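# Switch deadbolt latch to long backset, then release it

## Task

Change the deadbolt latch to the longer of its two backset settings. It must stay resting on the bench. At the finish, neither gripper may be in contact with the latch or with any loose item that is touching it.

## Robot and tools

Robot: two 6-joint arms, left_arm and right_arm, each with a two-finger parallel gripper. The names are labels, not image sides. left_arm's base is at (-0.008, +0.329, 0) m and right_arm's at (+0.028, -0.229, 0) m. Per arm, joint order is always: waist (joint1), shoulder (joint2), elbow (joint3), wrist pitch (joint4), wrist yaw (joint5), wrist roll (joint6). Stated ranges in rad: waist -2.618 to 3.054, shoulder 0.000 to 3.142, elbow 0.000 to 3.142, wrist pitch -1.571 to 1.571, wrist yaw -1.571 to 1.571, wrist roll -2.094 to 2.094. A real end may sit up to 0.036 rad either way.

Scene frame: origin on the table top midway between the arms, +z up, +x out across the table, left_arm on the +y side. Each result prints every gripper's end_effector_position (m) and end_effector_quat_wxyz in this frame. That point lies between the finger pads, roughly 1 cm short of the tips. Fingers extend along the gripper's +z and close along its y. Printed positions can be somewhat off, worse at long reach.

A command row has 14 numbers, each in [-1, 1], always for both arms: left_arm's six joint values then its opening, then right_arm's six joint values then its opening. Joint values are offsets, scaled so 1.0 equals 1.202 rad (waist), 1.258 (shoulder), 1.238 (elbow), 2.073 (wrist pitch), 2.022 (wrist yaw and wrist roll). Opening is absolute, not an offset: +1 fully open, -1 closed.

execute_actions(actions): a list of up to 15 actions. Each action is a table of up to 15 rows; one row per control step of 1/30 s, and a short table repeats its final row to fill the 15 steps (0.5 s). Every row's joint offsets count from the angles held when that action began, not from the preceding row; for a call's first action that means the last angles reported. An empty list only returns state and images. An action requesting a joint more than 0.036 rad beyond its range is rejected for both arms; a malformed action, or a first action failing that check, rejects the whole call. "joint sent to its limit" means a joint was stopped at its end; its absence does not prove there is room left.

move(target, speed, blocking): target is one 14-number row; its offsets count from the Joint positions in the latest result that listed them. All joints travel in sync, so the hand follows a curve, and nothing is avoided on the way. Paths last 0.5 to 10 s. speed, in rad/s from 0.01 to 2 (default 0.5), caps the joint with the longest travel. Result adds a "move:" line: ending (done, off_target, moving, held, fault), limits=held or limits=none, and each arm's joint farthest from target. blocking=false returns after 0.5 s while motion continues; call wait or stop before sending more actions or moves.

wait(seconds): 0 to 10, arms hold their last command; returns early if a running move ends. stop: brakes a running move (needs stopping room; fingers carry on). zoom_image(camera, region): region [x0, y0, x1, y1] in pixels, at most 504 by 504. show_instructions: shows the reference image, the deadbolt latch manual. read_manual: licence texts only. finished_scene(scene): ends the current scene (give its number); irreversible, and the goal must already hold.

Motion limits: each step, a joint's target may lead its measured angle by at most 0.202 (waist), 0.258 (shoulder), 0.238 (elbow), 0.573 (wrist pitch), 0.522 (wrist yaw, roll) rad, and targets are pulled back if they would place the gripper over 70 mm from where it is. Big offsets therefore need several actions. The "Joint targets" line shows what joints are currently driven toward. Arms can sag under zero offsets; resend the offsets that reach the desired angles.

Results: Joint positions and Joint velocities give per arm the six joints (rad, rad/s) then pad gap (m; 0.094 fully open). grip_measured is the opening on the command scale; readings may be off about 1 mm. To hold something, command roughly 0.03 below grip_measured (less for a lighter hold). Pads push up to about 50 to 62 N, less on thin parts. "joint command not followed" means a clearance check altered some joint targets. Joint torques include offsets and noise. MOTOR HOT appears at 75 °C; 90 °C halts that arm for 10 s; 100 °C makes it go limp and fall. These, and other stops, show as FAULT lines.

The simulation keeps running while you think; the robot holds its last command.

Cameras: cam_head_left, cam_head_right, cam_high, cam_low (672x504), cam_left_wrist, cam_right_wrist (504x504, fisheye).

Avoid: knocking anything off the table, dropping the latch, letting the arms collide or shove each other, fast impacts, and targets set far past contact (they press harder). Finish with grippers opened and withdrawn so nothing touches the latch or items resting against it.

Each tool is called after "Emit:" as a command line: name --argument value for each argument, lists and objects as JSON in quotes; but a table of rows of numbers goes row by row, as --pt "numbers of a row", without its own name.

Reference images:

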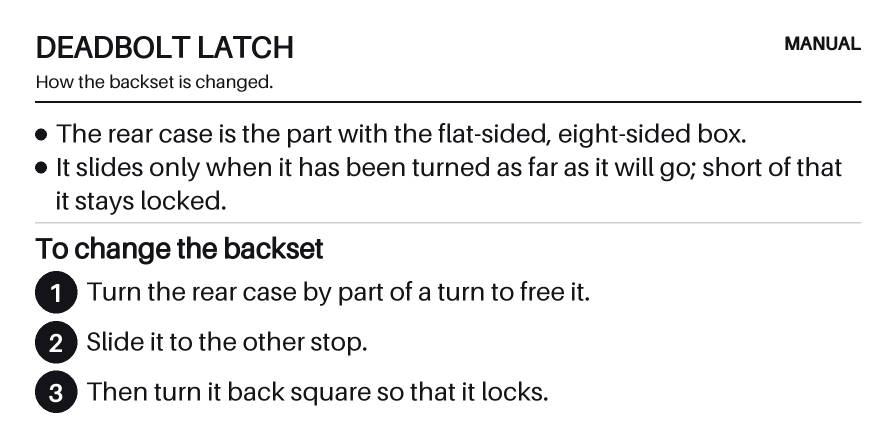

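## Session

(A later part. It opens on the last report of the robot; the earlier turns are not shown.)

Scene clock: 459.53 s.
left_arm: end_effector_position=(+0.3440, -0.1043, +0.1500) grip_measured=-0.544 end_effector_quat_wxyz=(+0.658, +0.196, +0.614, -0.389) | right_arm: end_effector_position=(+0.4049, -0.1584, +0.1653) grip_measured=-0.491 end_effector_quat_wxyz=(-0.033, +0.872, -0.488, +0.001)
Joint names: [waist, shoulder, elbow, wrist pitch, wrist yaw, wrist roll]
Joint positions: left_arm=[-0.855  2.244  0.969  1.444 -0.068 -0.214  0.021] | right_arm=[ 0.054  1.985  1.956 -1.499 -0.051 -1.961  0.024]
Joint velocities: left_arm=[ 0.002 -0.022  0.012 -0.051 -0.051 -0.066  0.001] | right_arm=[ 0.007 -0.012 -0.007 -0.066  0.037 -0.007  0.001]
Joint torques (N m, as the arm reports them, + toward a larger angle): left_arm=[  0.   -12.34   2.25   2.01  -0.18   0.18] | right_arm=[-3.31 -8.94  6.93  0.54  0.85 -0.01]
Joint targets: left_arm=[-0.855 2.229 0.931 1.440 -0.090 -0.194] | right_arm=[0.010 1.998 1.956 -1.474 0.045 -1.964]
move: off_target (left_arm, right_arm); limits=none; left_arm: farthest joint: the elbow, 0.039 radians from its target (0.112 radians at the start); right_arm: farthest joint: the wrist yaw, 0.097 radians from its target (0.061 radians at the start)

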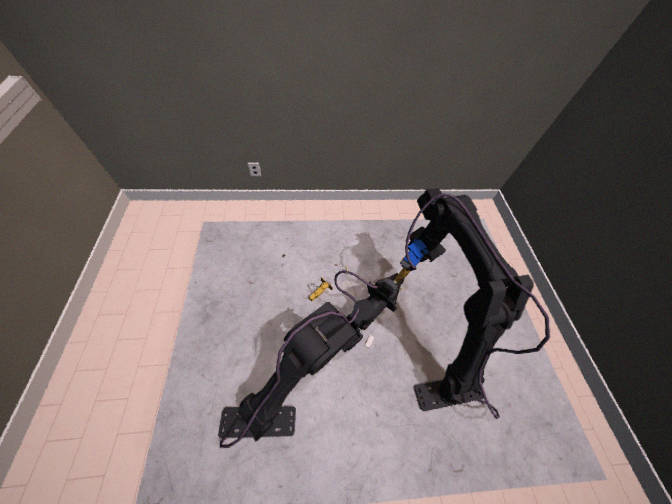

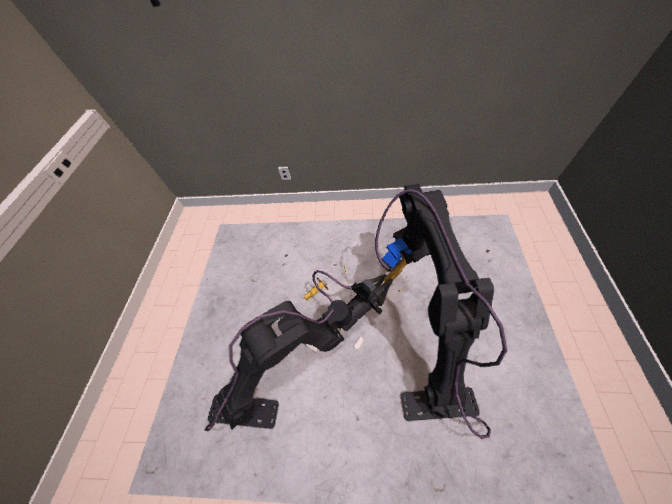

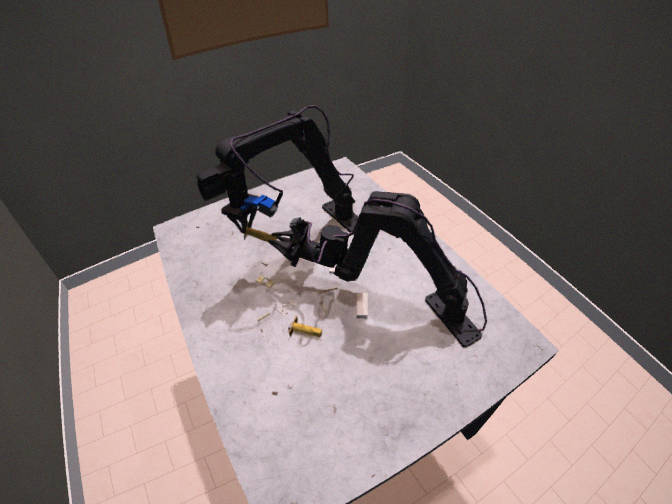

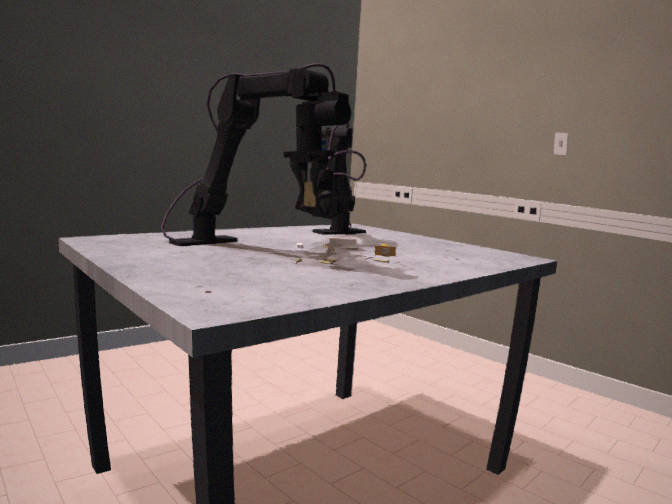

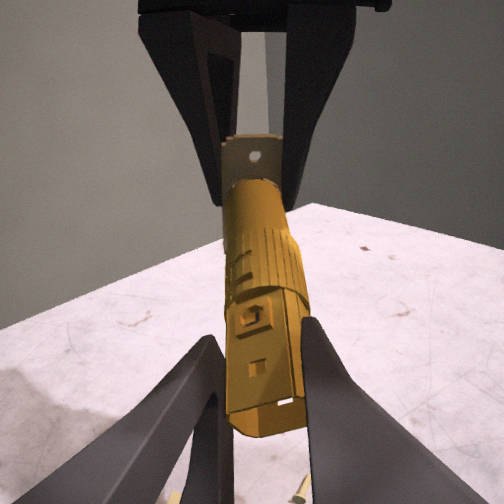

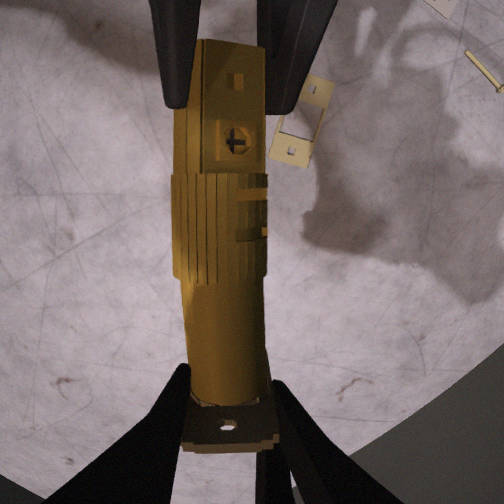

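Emit:
move --target '[0,-0.005,-0.01,0,0,-0.70,-0.65,-0.005,0,0,0.012,0.025,0,-0.56]' --speed 0.5

Scene clock: 467.90 s.
left_arm: end_effector_position=(+0.3429, -0.1053, +0.1501) grip_measured=-0.555 end_effector_quat_wxyz=(-0.263, +0.231, -0.602, +0.717) | right_arm: end_effector_position=(+0.4012, -0.1608, +0.1650) grip_measured=-0.491 end_effector_quat_wxyz=(-0.023, +0.872, -0.489, -0.002)
Joint names: [waist, shoulder, elbow, wrist pitch, wrist yaw, wrist roll]
Joint positions: left_arm=[-0.855  2.244  0.969  1.444 -0.059 -1.575  0.021] | right_arm=[ 0.056  1.985  1.956 -1.515 -0.039 -1.959  0.024]
Joint velocities: left_arm=[ 0.007 -0.017  0.007 -0.007 -0.007  0.037 -0.001] | right_arm=[-0.012 -0.012 -0.007 -0.095 -0.022  0.022 -0.   ]
Joint torques (N m, as the arm reports them, + toward a larger angle): left_arm=[ -0.03 -11.67   4.43   2.04  -0.08  -0.56] | right_arm=[-0.54 -9.98  6.69  0.65  0.35 -0.02]
Joint targets: left_arm=[-0.855 2.237 0.957 1.444 -0.067 -1.629] | right_arm=[0.048 1.985 1.956 -1.475 -0.000 -1.961]
move: off_target (left_arm, right_arm); limits=none; left_arm: farthest joint: the wrist roll, 0.054 radians from its target (1.416 radians at the start); right_arm: farthest joint: the wrist pitch, 0.041 radians from its target (0.025 radians at the start)

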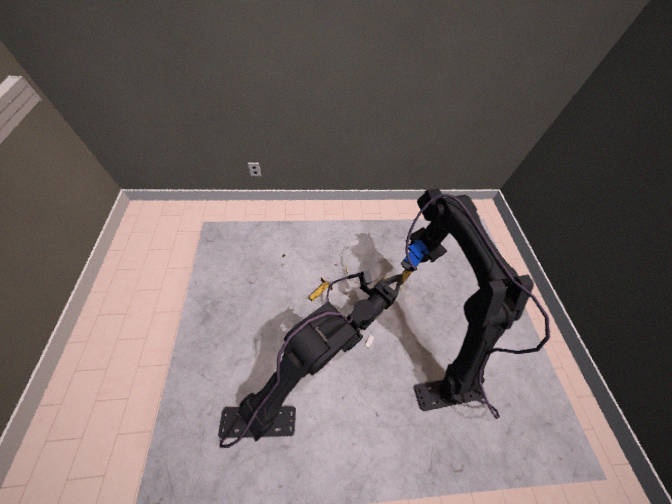

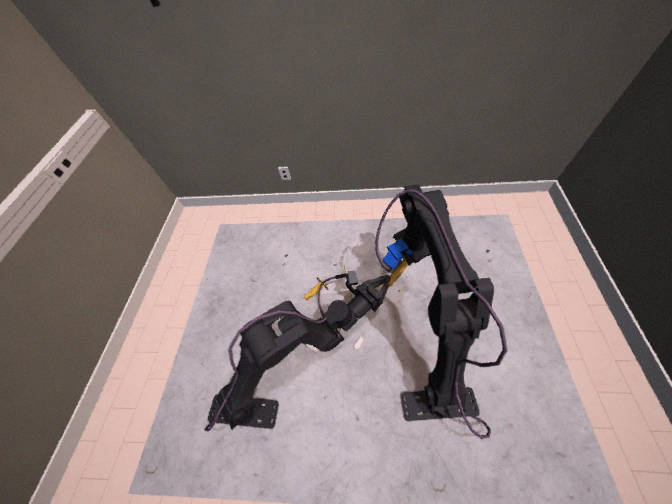

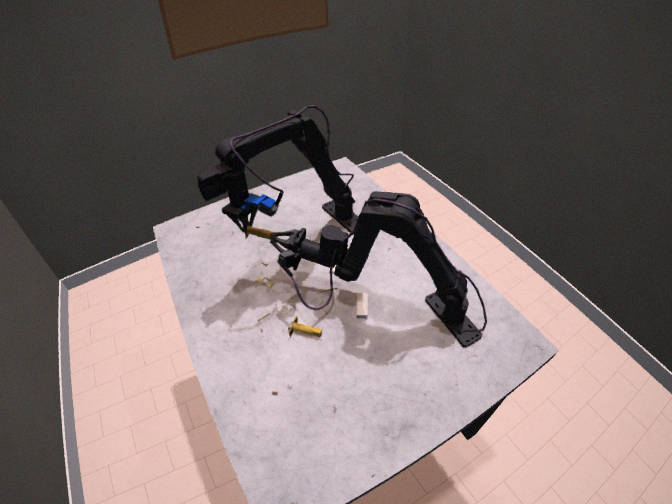

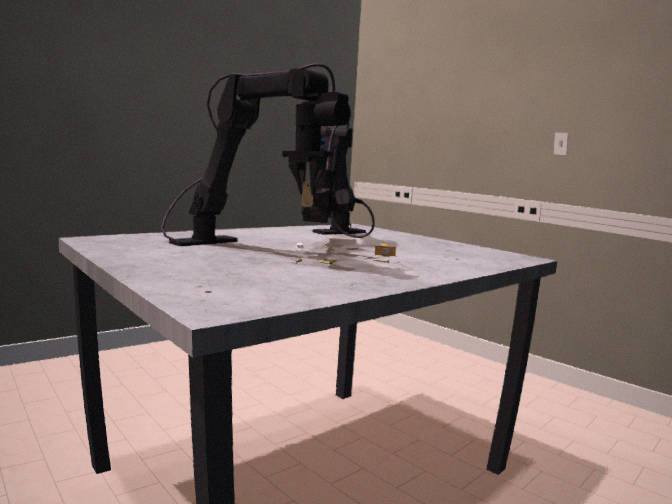

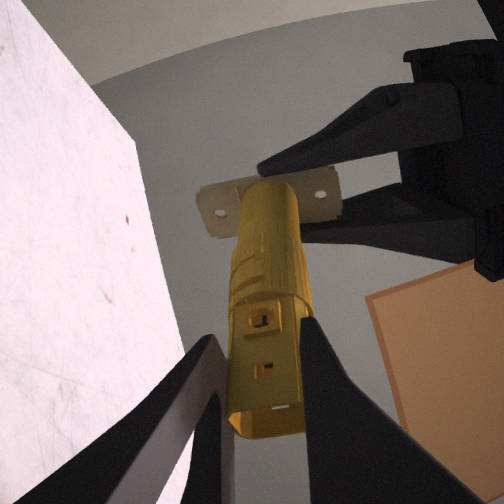

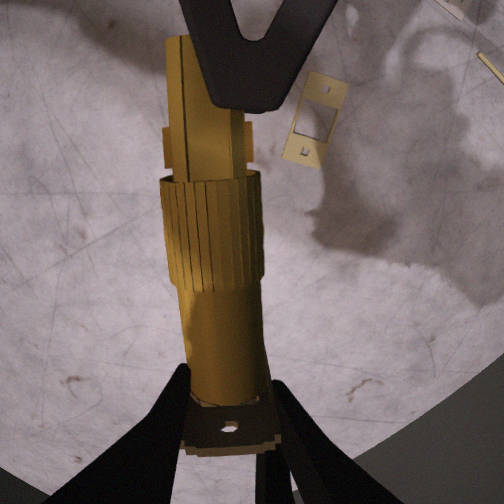

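Emit:
execute_actions --actions '[[[0,0,0,0,0,-0.04,-0.65,0,0,0,0,0,0,-0.55]],[[0,0,0,0,0,0.03,0.3,0,0,0,0,0.01,0,-0.55]],[[0,-0.05,-0.11,0.02,0,0,0.3,0,0,0,0,0,0,-0.55]],[[0,-0.05,-0.11,0.02,0,0,0.3,0,0,0,0,0,0,-0.55]],[[0,-0.05,-0.11,0.02,0,0,0.3,0,0,0,0,0,0,-0.55]],[[0,-0.05,-0.11,0,0,0,0.3,0,0,0,0,0,0,-0.55]]]'

Scene clock: 476.97 s.
left_arm: end_effector_position=(+0.2707, -0.0149, +0.0850) grip_measured=+0.298 end_effector_quat_wxyz=(+0.243, -0.247, +0.689, -0.637) | right_arm: end_effector_position=(+0.4016, -0.1642, +0.1649) grip_measured=-0.492 end_effector_quat_wxyz=(-0.016, +0.871, -0.490, +0.004)
Joint names: [waist, shoulder, elbow, wrist pitch, wrist yaw, wrist roll]
Joint positions: left_arm=[-0.855  2.072  0.452  1.549 -0.049 -1.554  0.061] | right_arm=[ 0.056  1.985  1.956 -1.516 -0.02  -1.955  0.024]
Joint velocities: left_arm=[ 0.007 -0.007 -0.002 -0.051 -0.066 -0.051  0.   ] | right_arm=[ 0.007  0.007  0.002  0.007 -0.022 -0.022  0.001]
Joint torques (N m, as the arm reports them, + toward a larger angle): left_arm=[ 0.01 -9.48  3.07  2.12 -0.01 -0.03] | right_arm=[-0.09 -9.96  6.89  0.21 -0.01  0.  ]
Joint targets: left_arm=[-0.855 2.053 0.446 1.548 -0.049 -1.554] | right_arm=[0.056 1.985 1.956 -1.518 -0.020 -1.955]

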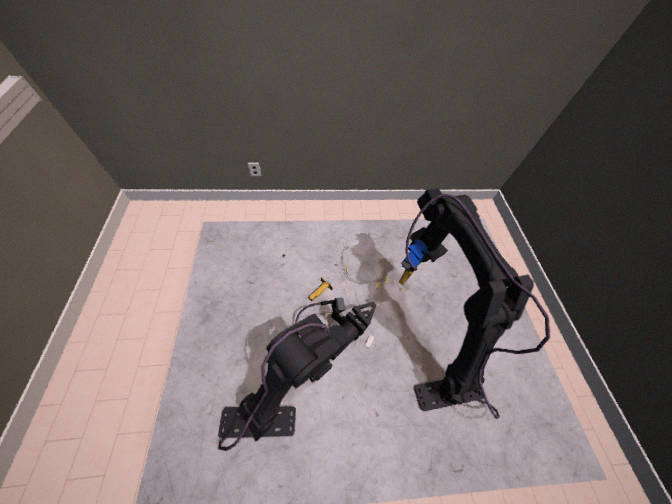

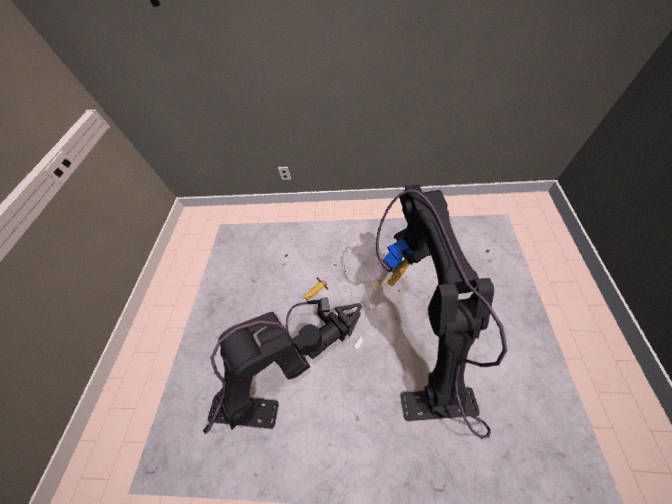

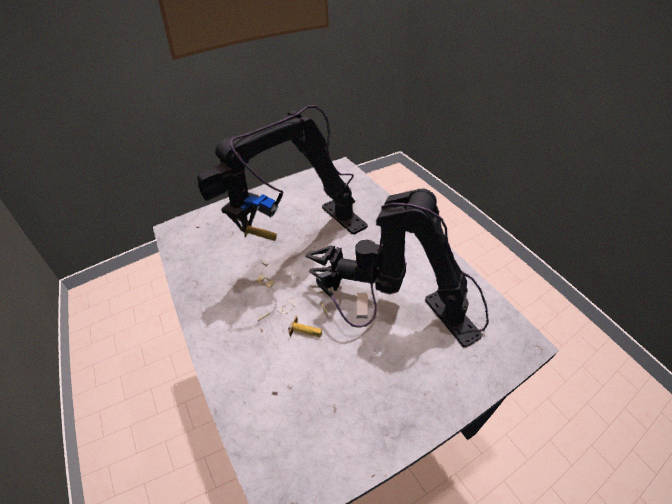

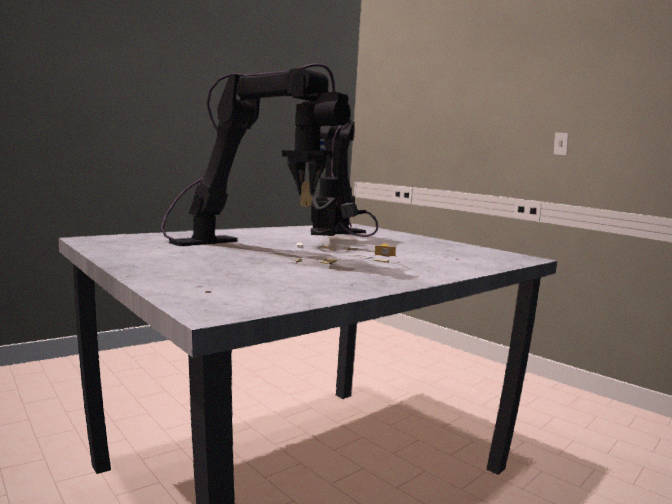

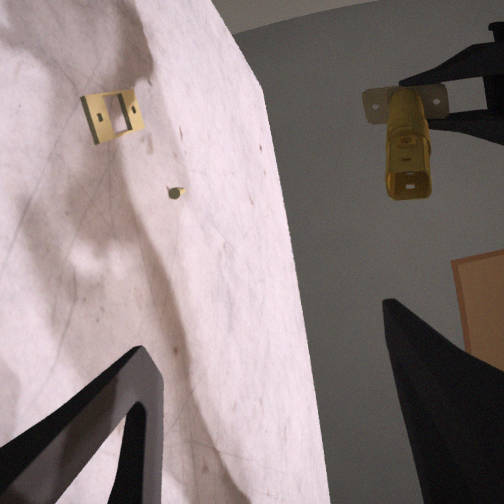

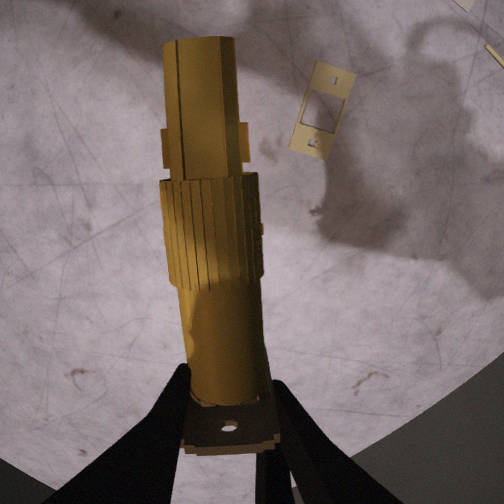

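Emit:
move --target '[0,-0.5,0.2,-0.4,0,0.5,0.3,-0.13,-0.008,-0.33,0.19,0,0,-0.55]' --speed 0.6

Emit:
move --target '[0.8,-0.1,0,0,0,0,0.3,0,0,-0.085,0.045,0,0,-0.55]' --speed 0.8

Scene clock: 495.17 s.
left_arm: end_effector_position=(+0.2784, -0.0249, +0.2396) grip_measured=+0.298 end_effector_quat_wxyz=(+0.524, +0.112, +0.715, -0.449) | right_arm: end_effector_position=(+0.4107, -0.2200, +0.0678) grip_measured=-0.492 end_effector_quat_wxyz=(-0.018, +0.833, -0.553, +0.008)
Joint names: [waist, shoulder, elbow, wrist pitch, wrist yaw, wrist roll]
Joint positions: left_arm=[-0.855  1.46   0.679  0.734 -0.049 -0.556  0.061] | right_arm=[-0.093  1.985  1.569 -1.121 -0.02  -1.955  0.024]
Joint velocities: left_arm=[-0.007 -0.012 -0.017  0.007 -0.007  0.066 -0.002] | right_arm=[-0.017 -0.007 -0.007  0.022  0.037  0.007 -0.   ]
Joint torques (N m, as the arm reports them, + toward a larger angle): left_arm=[-0.02 -7.09  9.4   1.93 -0.01  0.11] | right_arm=[ -0.53 -10.54   5.34   0.16  -0.02   0.03]
Joint targets: left_arm=[-0.855 1.443 0.700 0.720 -0.049 -0.543] | right_arm=[-0.101 1.975 1.548 -1.122 -0.020 -1.955]
move: off_target (right_arm); limits=none; left_arm: farthest joint: the elbow, 0.020 radians from its target (0.247 radians at the start); right_arm: farthest joint: the elbow, 0.021 radians from its target (0.409 radians at the start)

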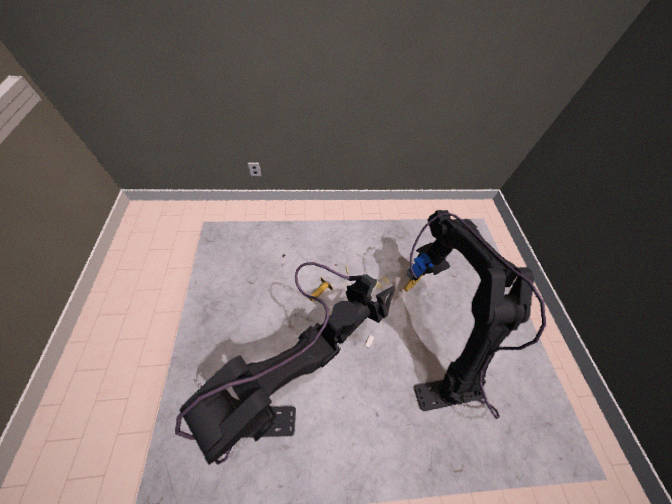

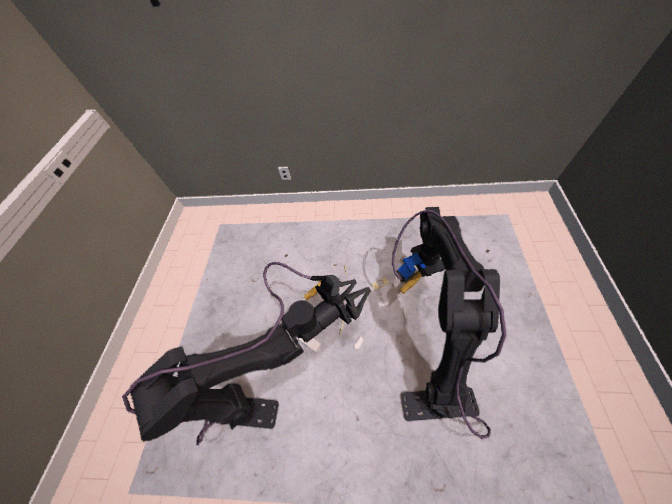

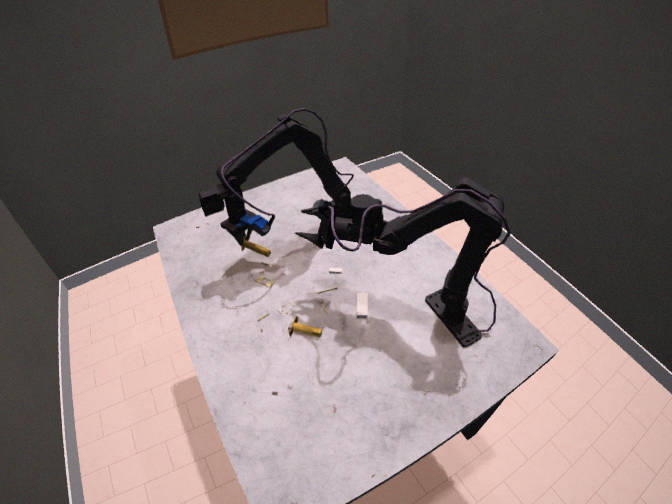

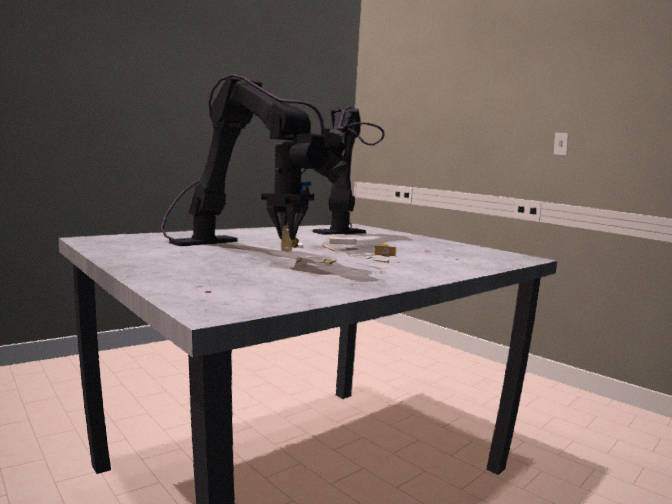

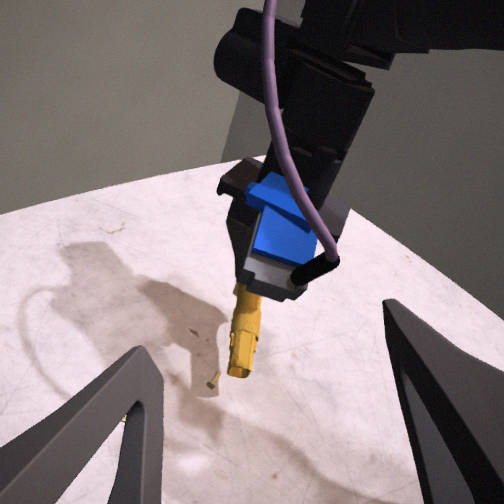

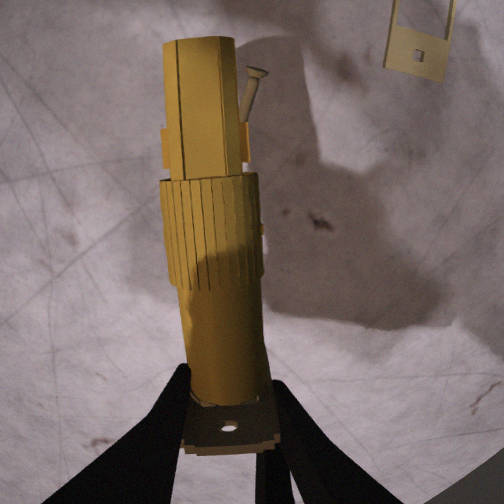

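Scene clock: 496.93 s.
left_arm: end_effector_position=(+0.4316, +0.3603, +0.2836) grip_measured=+0.298 end_effector_quat_wxyz=(+0.708, -0.222, +0.650, -0.165) | right_arm: end_effector_position=(+0.4091, -0.2200, +0.0477) grip_measured=-0.492 end_effector_quat_wxyz=(-0.021, +0.833, -0.553, +0.013)
Joint names: [waist, shoulder, elbow, wrist pitch, wrist yaw, wrist roll]
Joint positions: left_arm=[ 0.104  1.357  0.679  0.734 -0.052 -0.556  0.061] | right_arm=[-0.093  1.985  1.486 -1.027 -0.02  -1.955  0.024]
Joint velocities: left_arm=[-0.007  0.017  0.007  0.007  0.007  0.022  0.001] | right_arm=[ 0.012  0.012 -0.002  0.037 -0.037 -0.051  0.   ]
Joint torques (N m, as the arm reports them, + toward a larger angle): left_arm=[ 0.08 -6.79  7.96  2.1   0.01 -0.03] | right_arm=[ 0.05 -9.88  5.13  0.2  -0.01 -0.02]
Joint targets: left_arm=[0.106 1.334 0.679 0.734 -0.049 -0.556] | right_arm=[-0.093 1.985 1.463 -1.028 -0.020 -1.955]
move: off_target (left_arm, right_arm); limits=none; left_arm: farthest joint: the shoulder, 0.023 radians from its target (0.126 radians at the start); right_arm: farthest joint: the elbow, 0.023 radians from its target (0.105 radians at the start)

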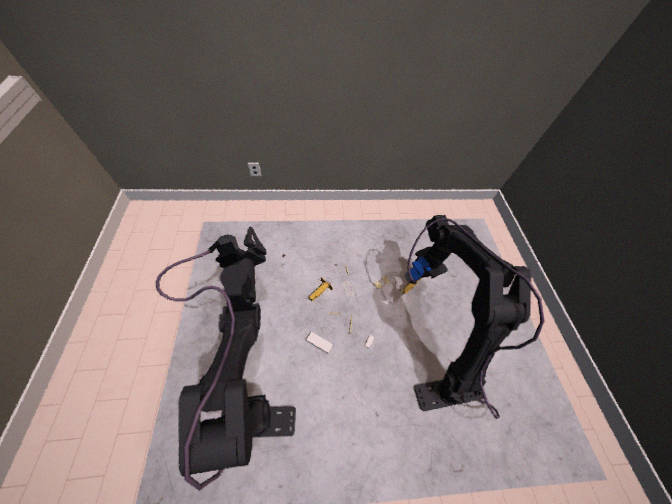

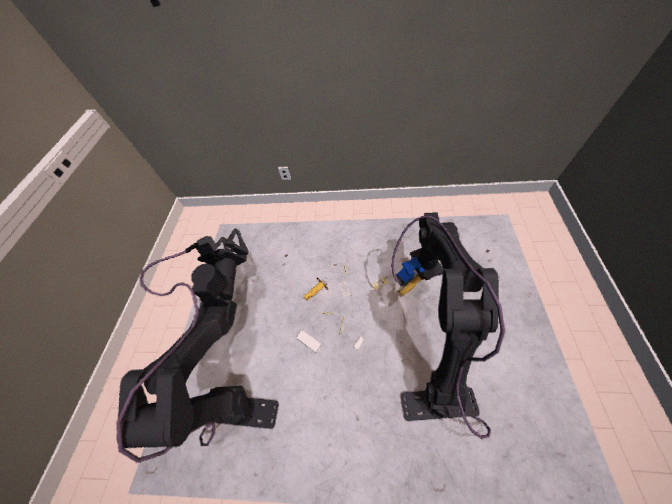

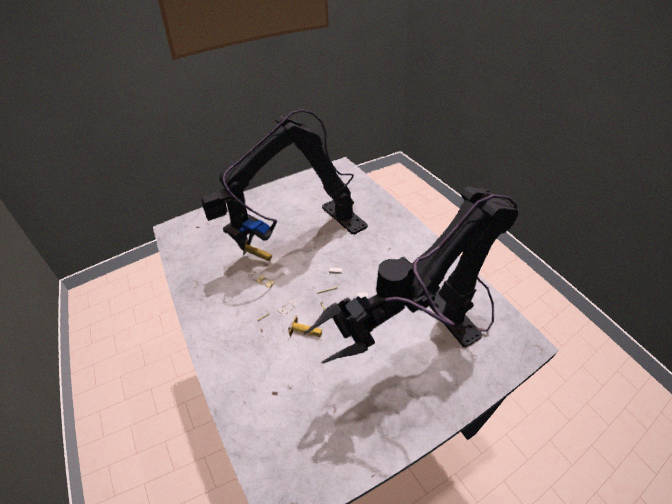

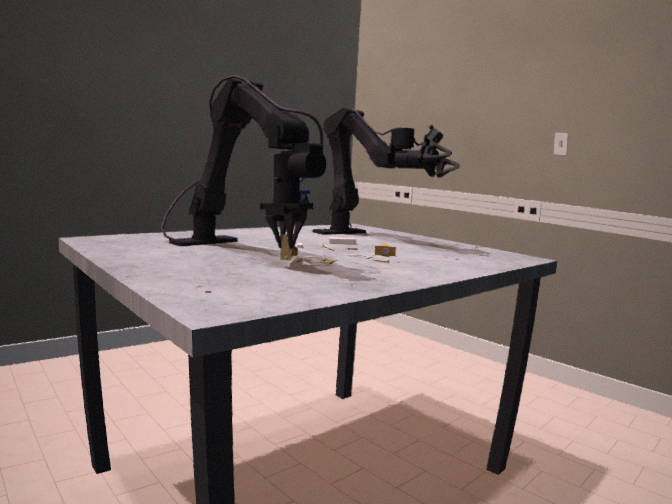

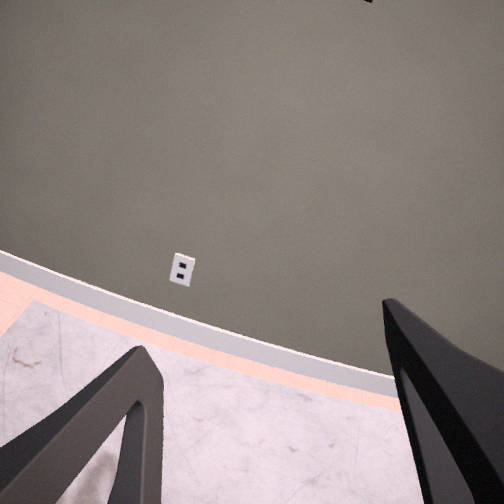

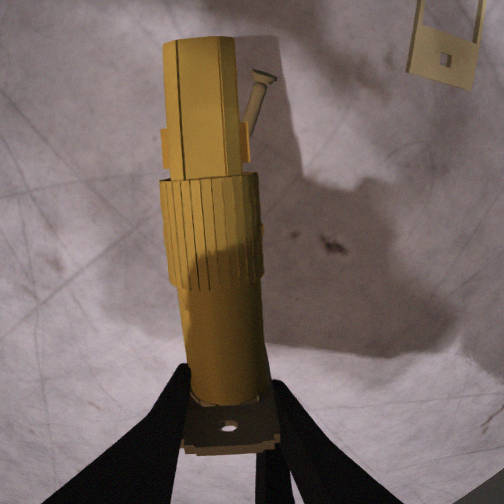

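Emit:
execute_actions --actions '[[[0,0,0,0,0,0,0.3,-0.11,0,0,0,0,0,-0.55]],[[0,0,0,0,0,0,0.3,0,0,0,0,0,0,-0.55]],[[0,0,0,0,0,0,0.3,0,0,-0.065,0.03,0,0,-0.55]],[[0,0,0,0,0,0,0.3,0,0,0,0,0,0,-0.55]]]'

Scene clock: 506.20 s.
left_arm: end_effector_position=(+0.4316, +0.3603, +0.2836) grip_measured=+0.298 end_effector_quat_wxyz=(+0.708, -0.222, +0.650, -0.165) | right_arm: end_effector_position=(+0.4004, -0.2742, +0.0338) grip_measured=-0.492 end_effector_quat_wxyz=(-0.014, +0.792, -0.610, +0.014)
Joint names: [waist, shoulder, elbow, wrist pitch, wrist yaw, wrist roll]
Joint positions: left_arm=[ 0.104  1.357  0.679  0.734 -0.052 -0.556  0.061] | right_arm=[-0.233  1.983  1.426 -0.975 -0.01  -1.955  0.024]
Joint velocities: left_arm=[ 0.007  0.017  0.007 -0.051  0.007 -0.051  0.   ] | right_arm=[ 0.022 -0.007  0.017 -0.022  0.037  0.051 -0.001]
Joint torques (N m, as the arm reports them, + toward a larger angle): left_arm=[-0.03 -4.9   7.9   2.11 -0.01 -0.04] | right_arm=[ 0.01 -9.83  6.78  0.19  0.01  0.03]
Joint targets: left_arm=[0.104 1.357 0.679 0.734 -0.052 -0.556] | right_arm=[-0.233 1.983 1.426 -0.975 -0.010 -1.955]

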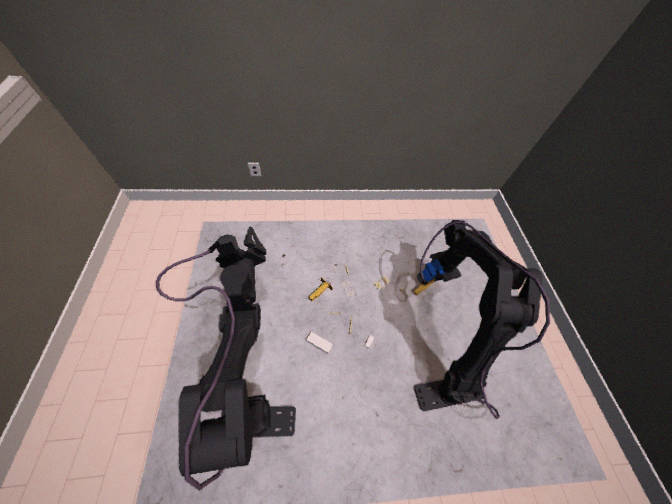

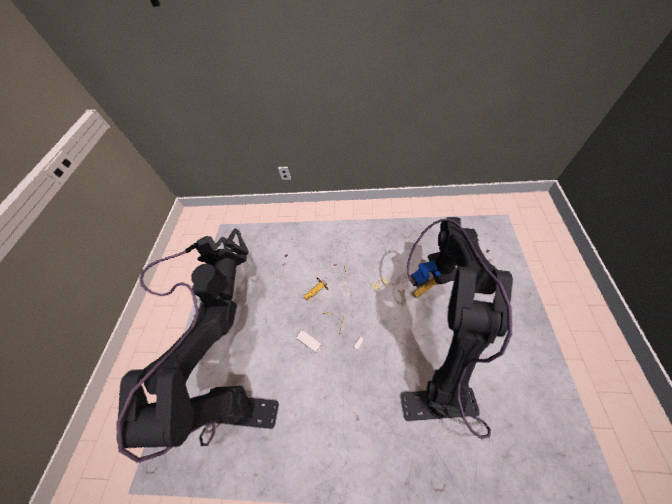

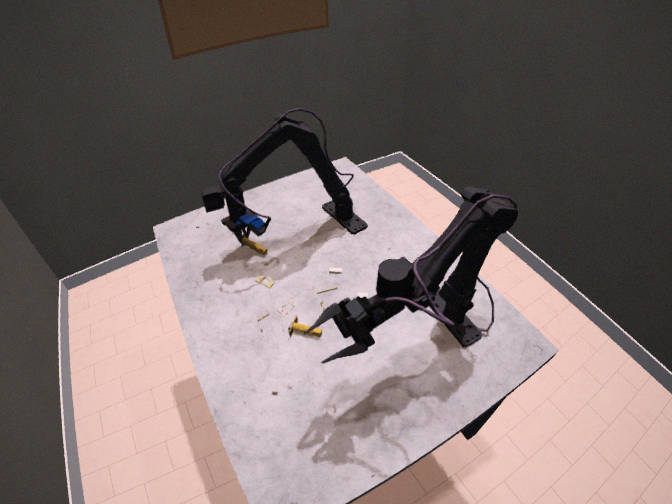

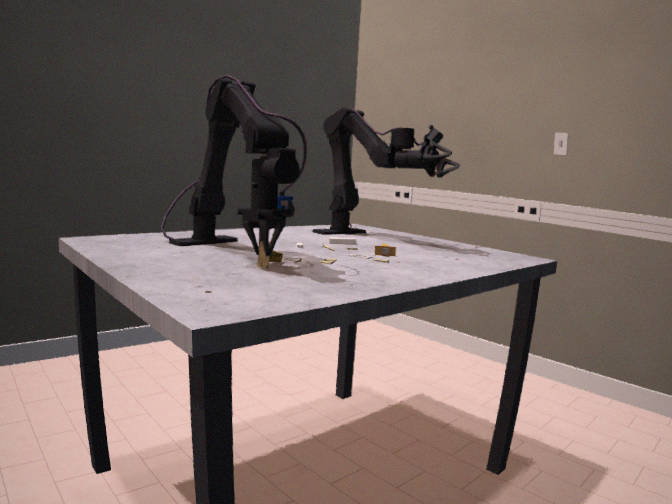

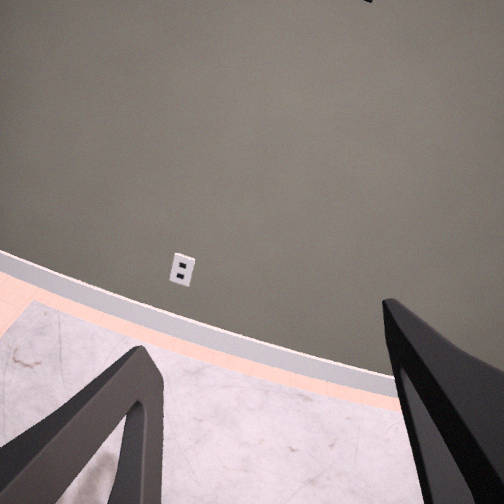

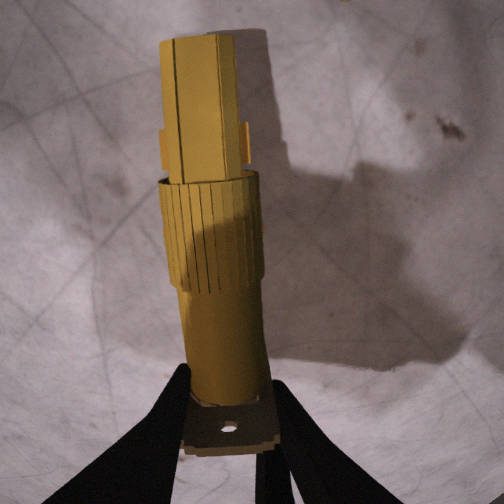

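Clear. Tiny lower, release, lift.

Emit:
execute_actions --actions '[[[0,0,0,0,0,0,0.3,0,0,-0.025,0.005,0,0,-0.55]],[[0,0,0,0,0,0,0.3,0,0,0,0,0,0,0.2]],[[0,0,0,0,0,0,0.3,0,0,0.15,-0.08,0,0,0.2]],[[0,0,0,0,0,0,0.3,0,0,0.15,-0.08,0,0,0.2]],[[0,0,0,0,0,0,0.3,0,0,0.15,-0.05,0,0,0.2]]]'

Scene clock: 513.47 s.
left_arm: end_effector_position=(+0.4316, +0.3603, +0.2836) grip_measured=+0.298 end_effector_quat_wxyz=(+0.708, -0.222, +0.650, -0.165) | right_arm: end_effector_position=(+0.4463, -0.2803, +0.1701) grip_measured=+0.198 end_effector_quat_wxyz=(-0.056, +0.788, -0.607, +0.088)
Joint names: [waist, shoulder, elbow, wrist pitch, wrist yaw, wrist roll]
Joint positions: left_arm=[ 0.104  1.357  0.679  0.734 -0.052 -0.556  0.061] | right_arm=[-0.233  1.972  1.937 -1.327 -0.009 -1.955  0.056]
Joint velocities: left_arm=[-0.012  0.007  0.012 -0.022  0.022 -0.007 -0.   ] | right_arm=[-0.017 -0.002  0.002 -0.007 -0.051  0.022 -0.001]
Joint torques (N m, as the arm reports them, + toward a larger angle): left_arm=[-0.04 -4.9   7.9   2.1  -0.01 -0.04] | right_arm=[-0.08 -9.6   8.39  0.3   0.04  0.03]
Joint targets: left_arm=[0.104 1.357 0.679 0.734 -0.052 -0.556] | right_arm=[-0.233 1.976 1.953 -1.354 -0.009 -1.955]

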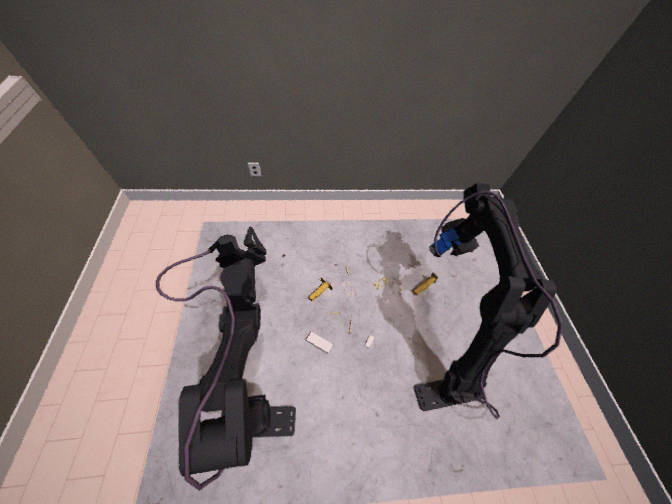

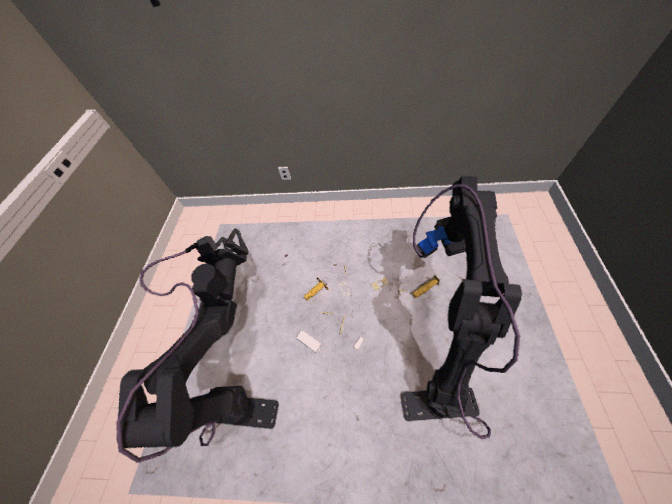

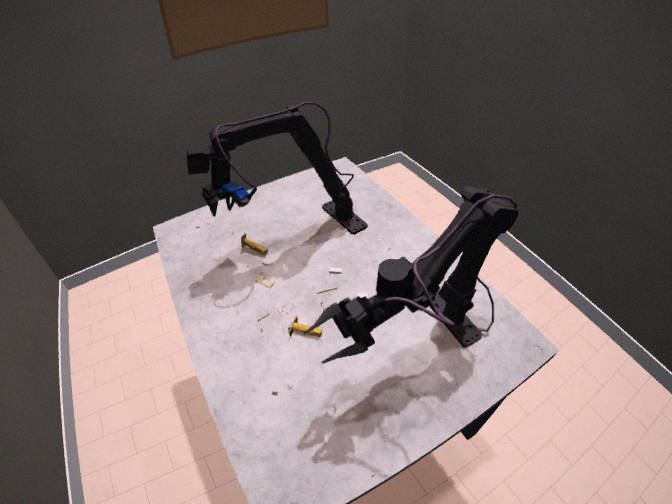

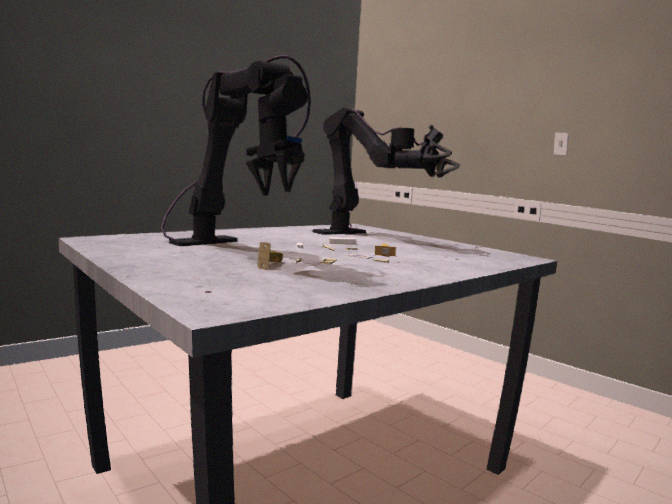

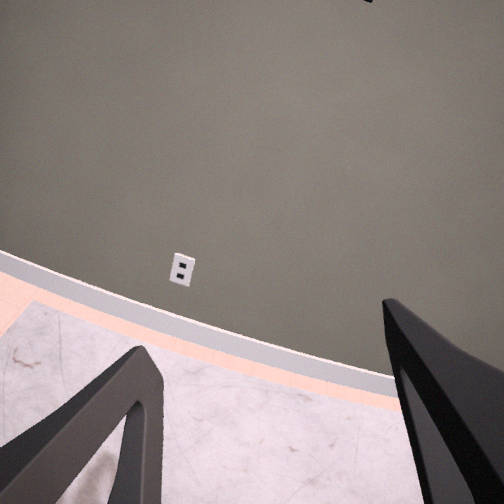

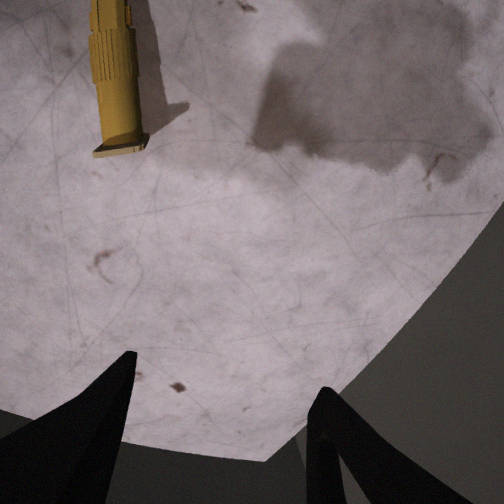

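Emit:
finished_scene --scene 1

The scene is finished: the task was done.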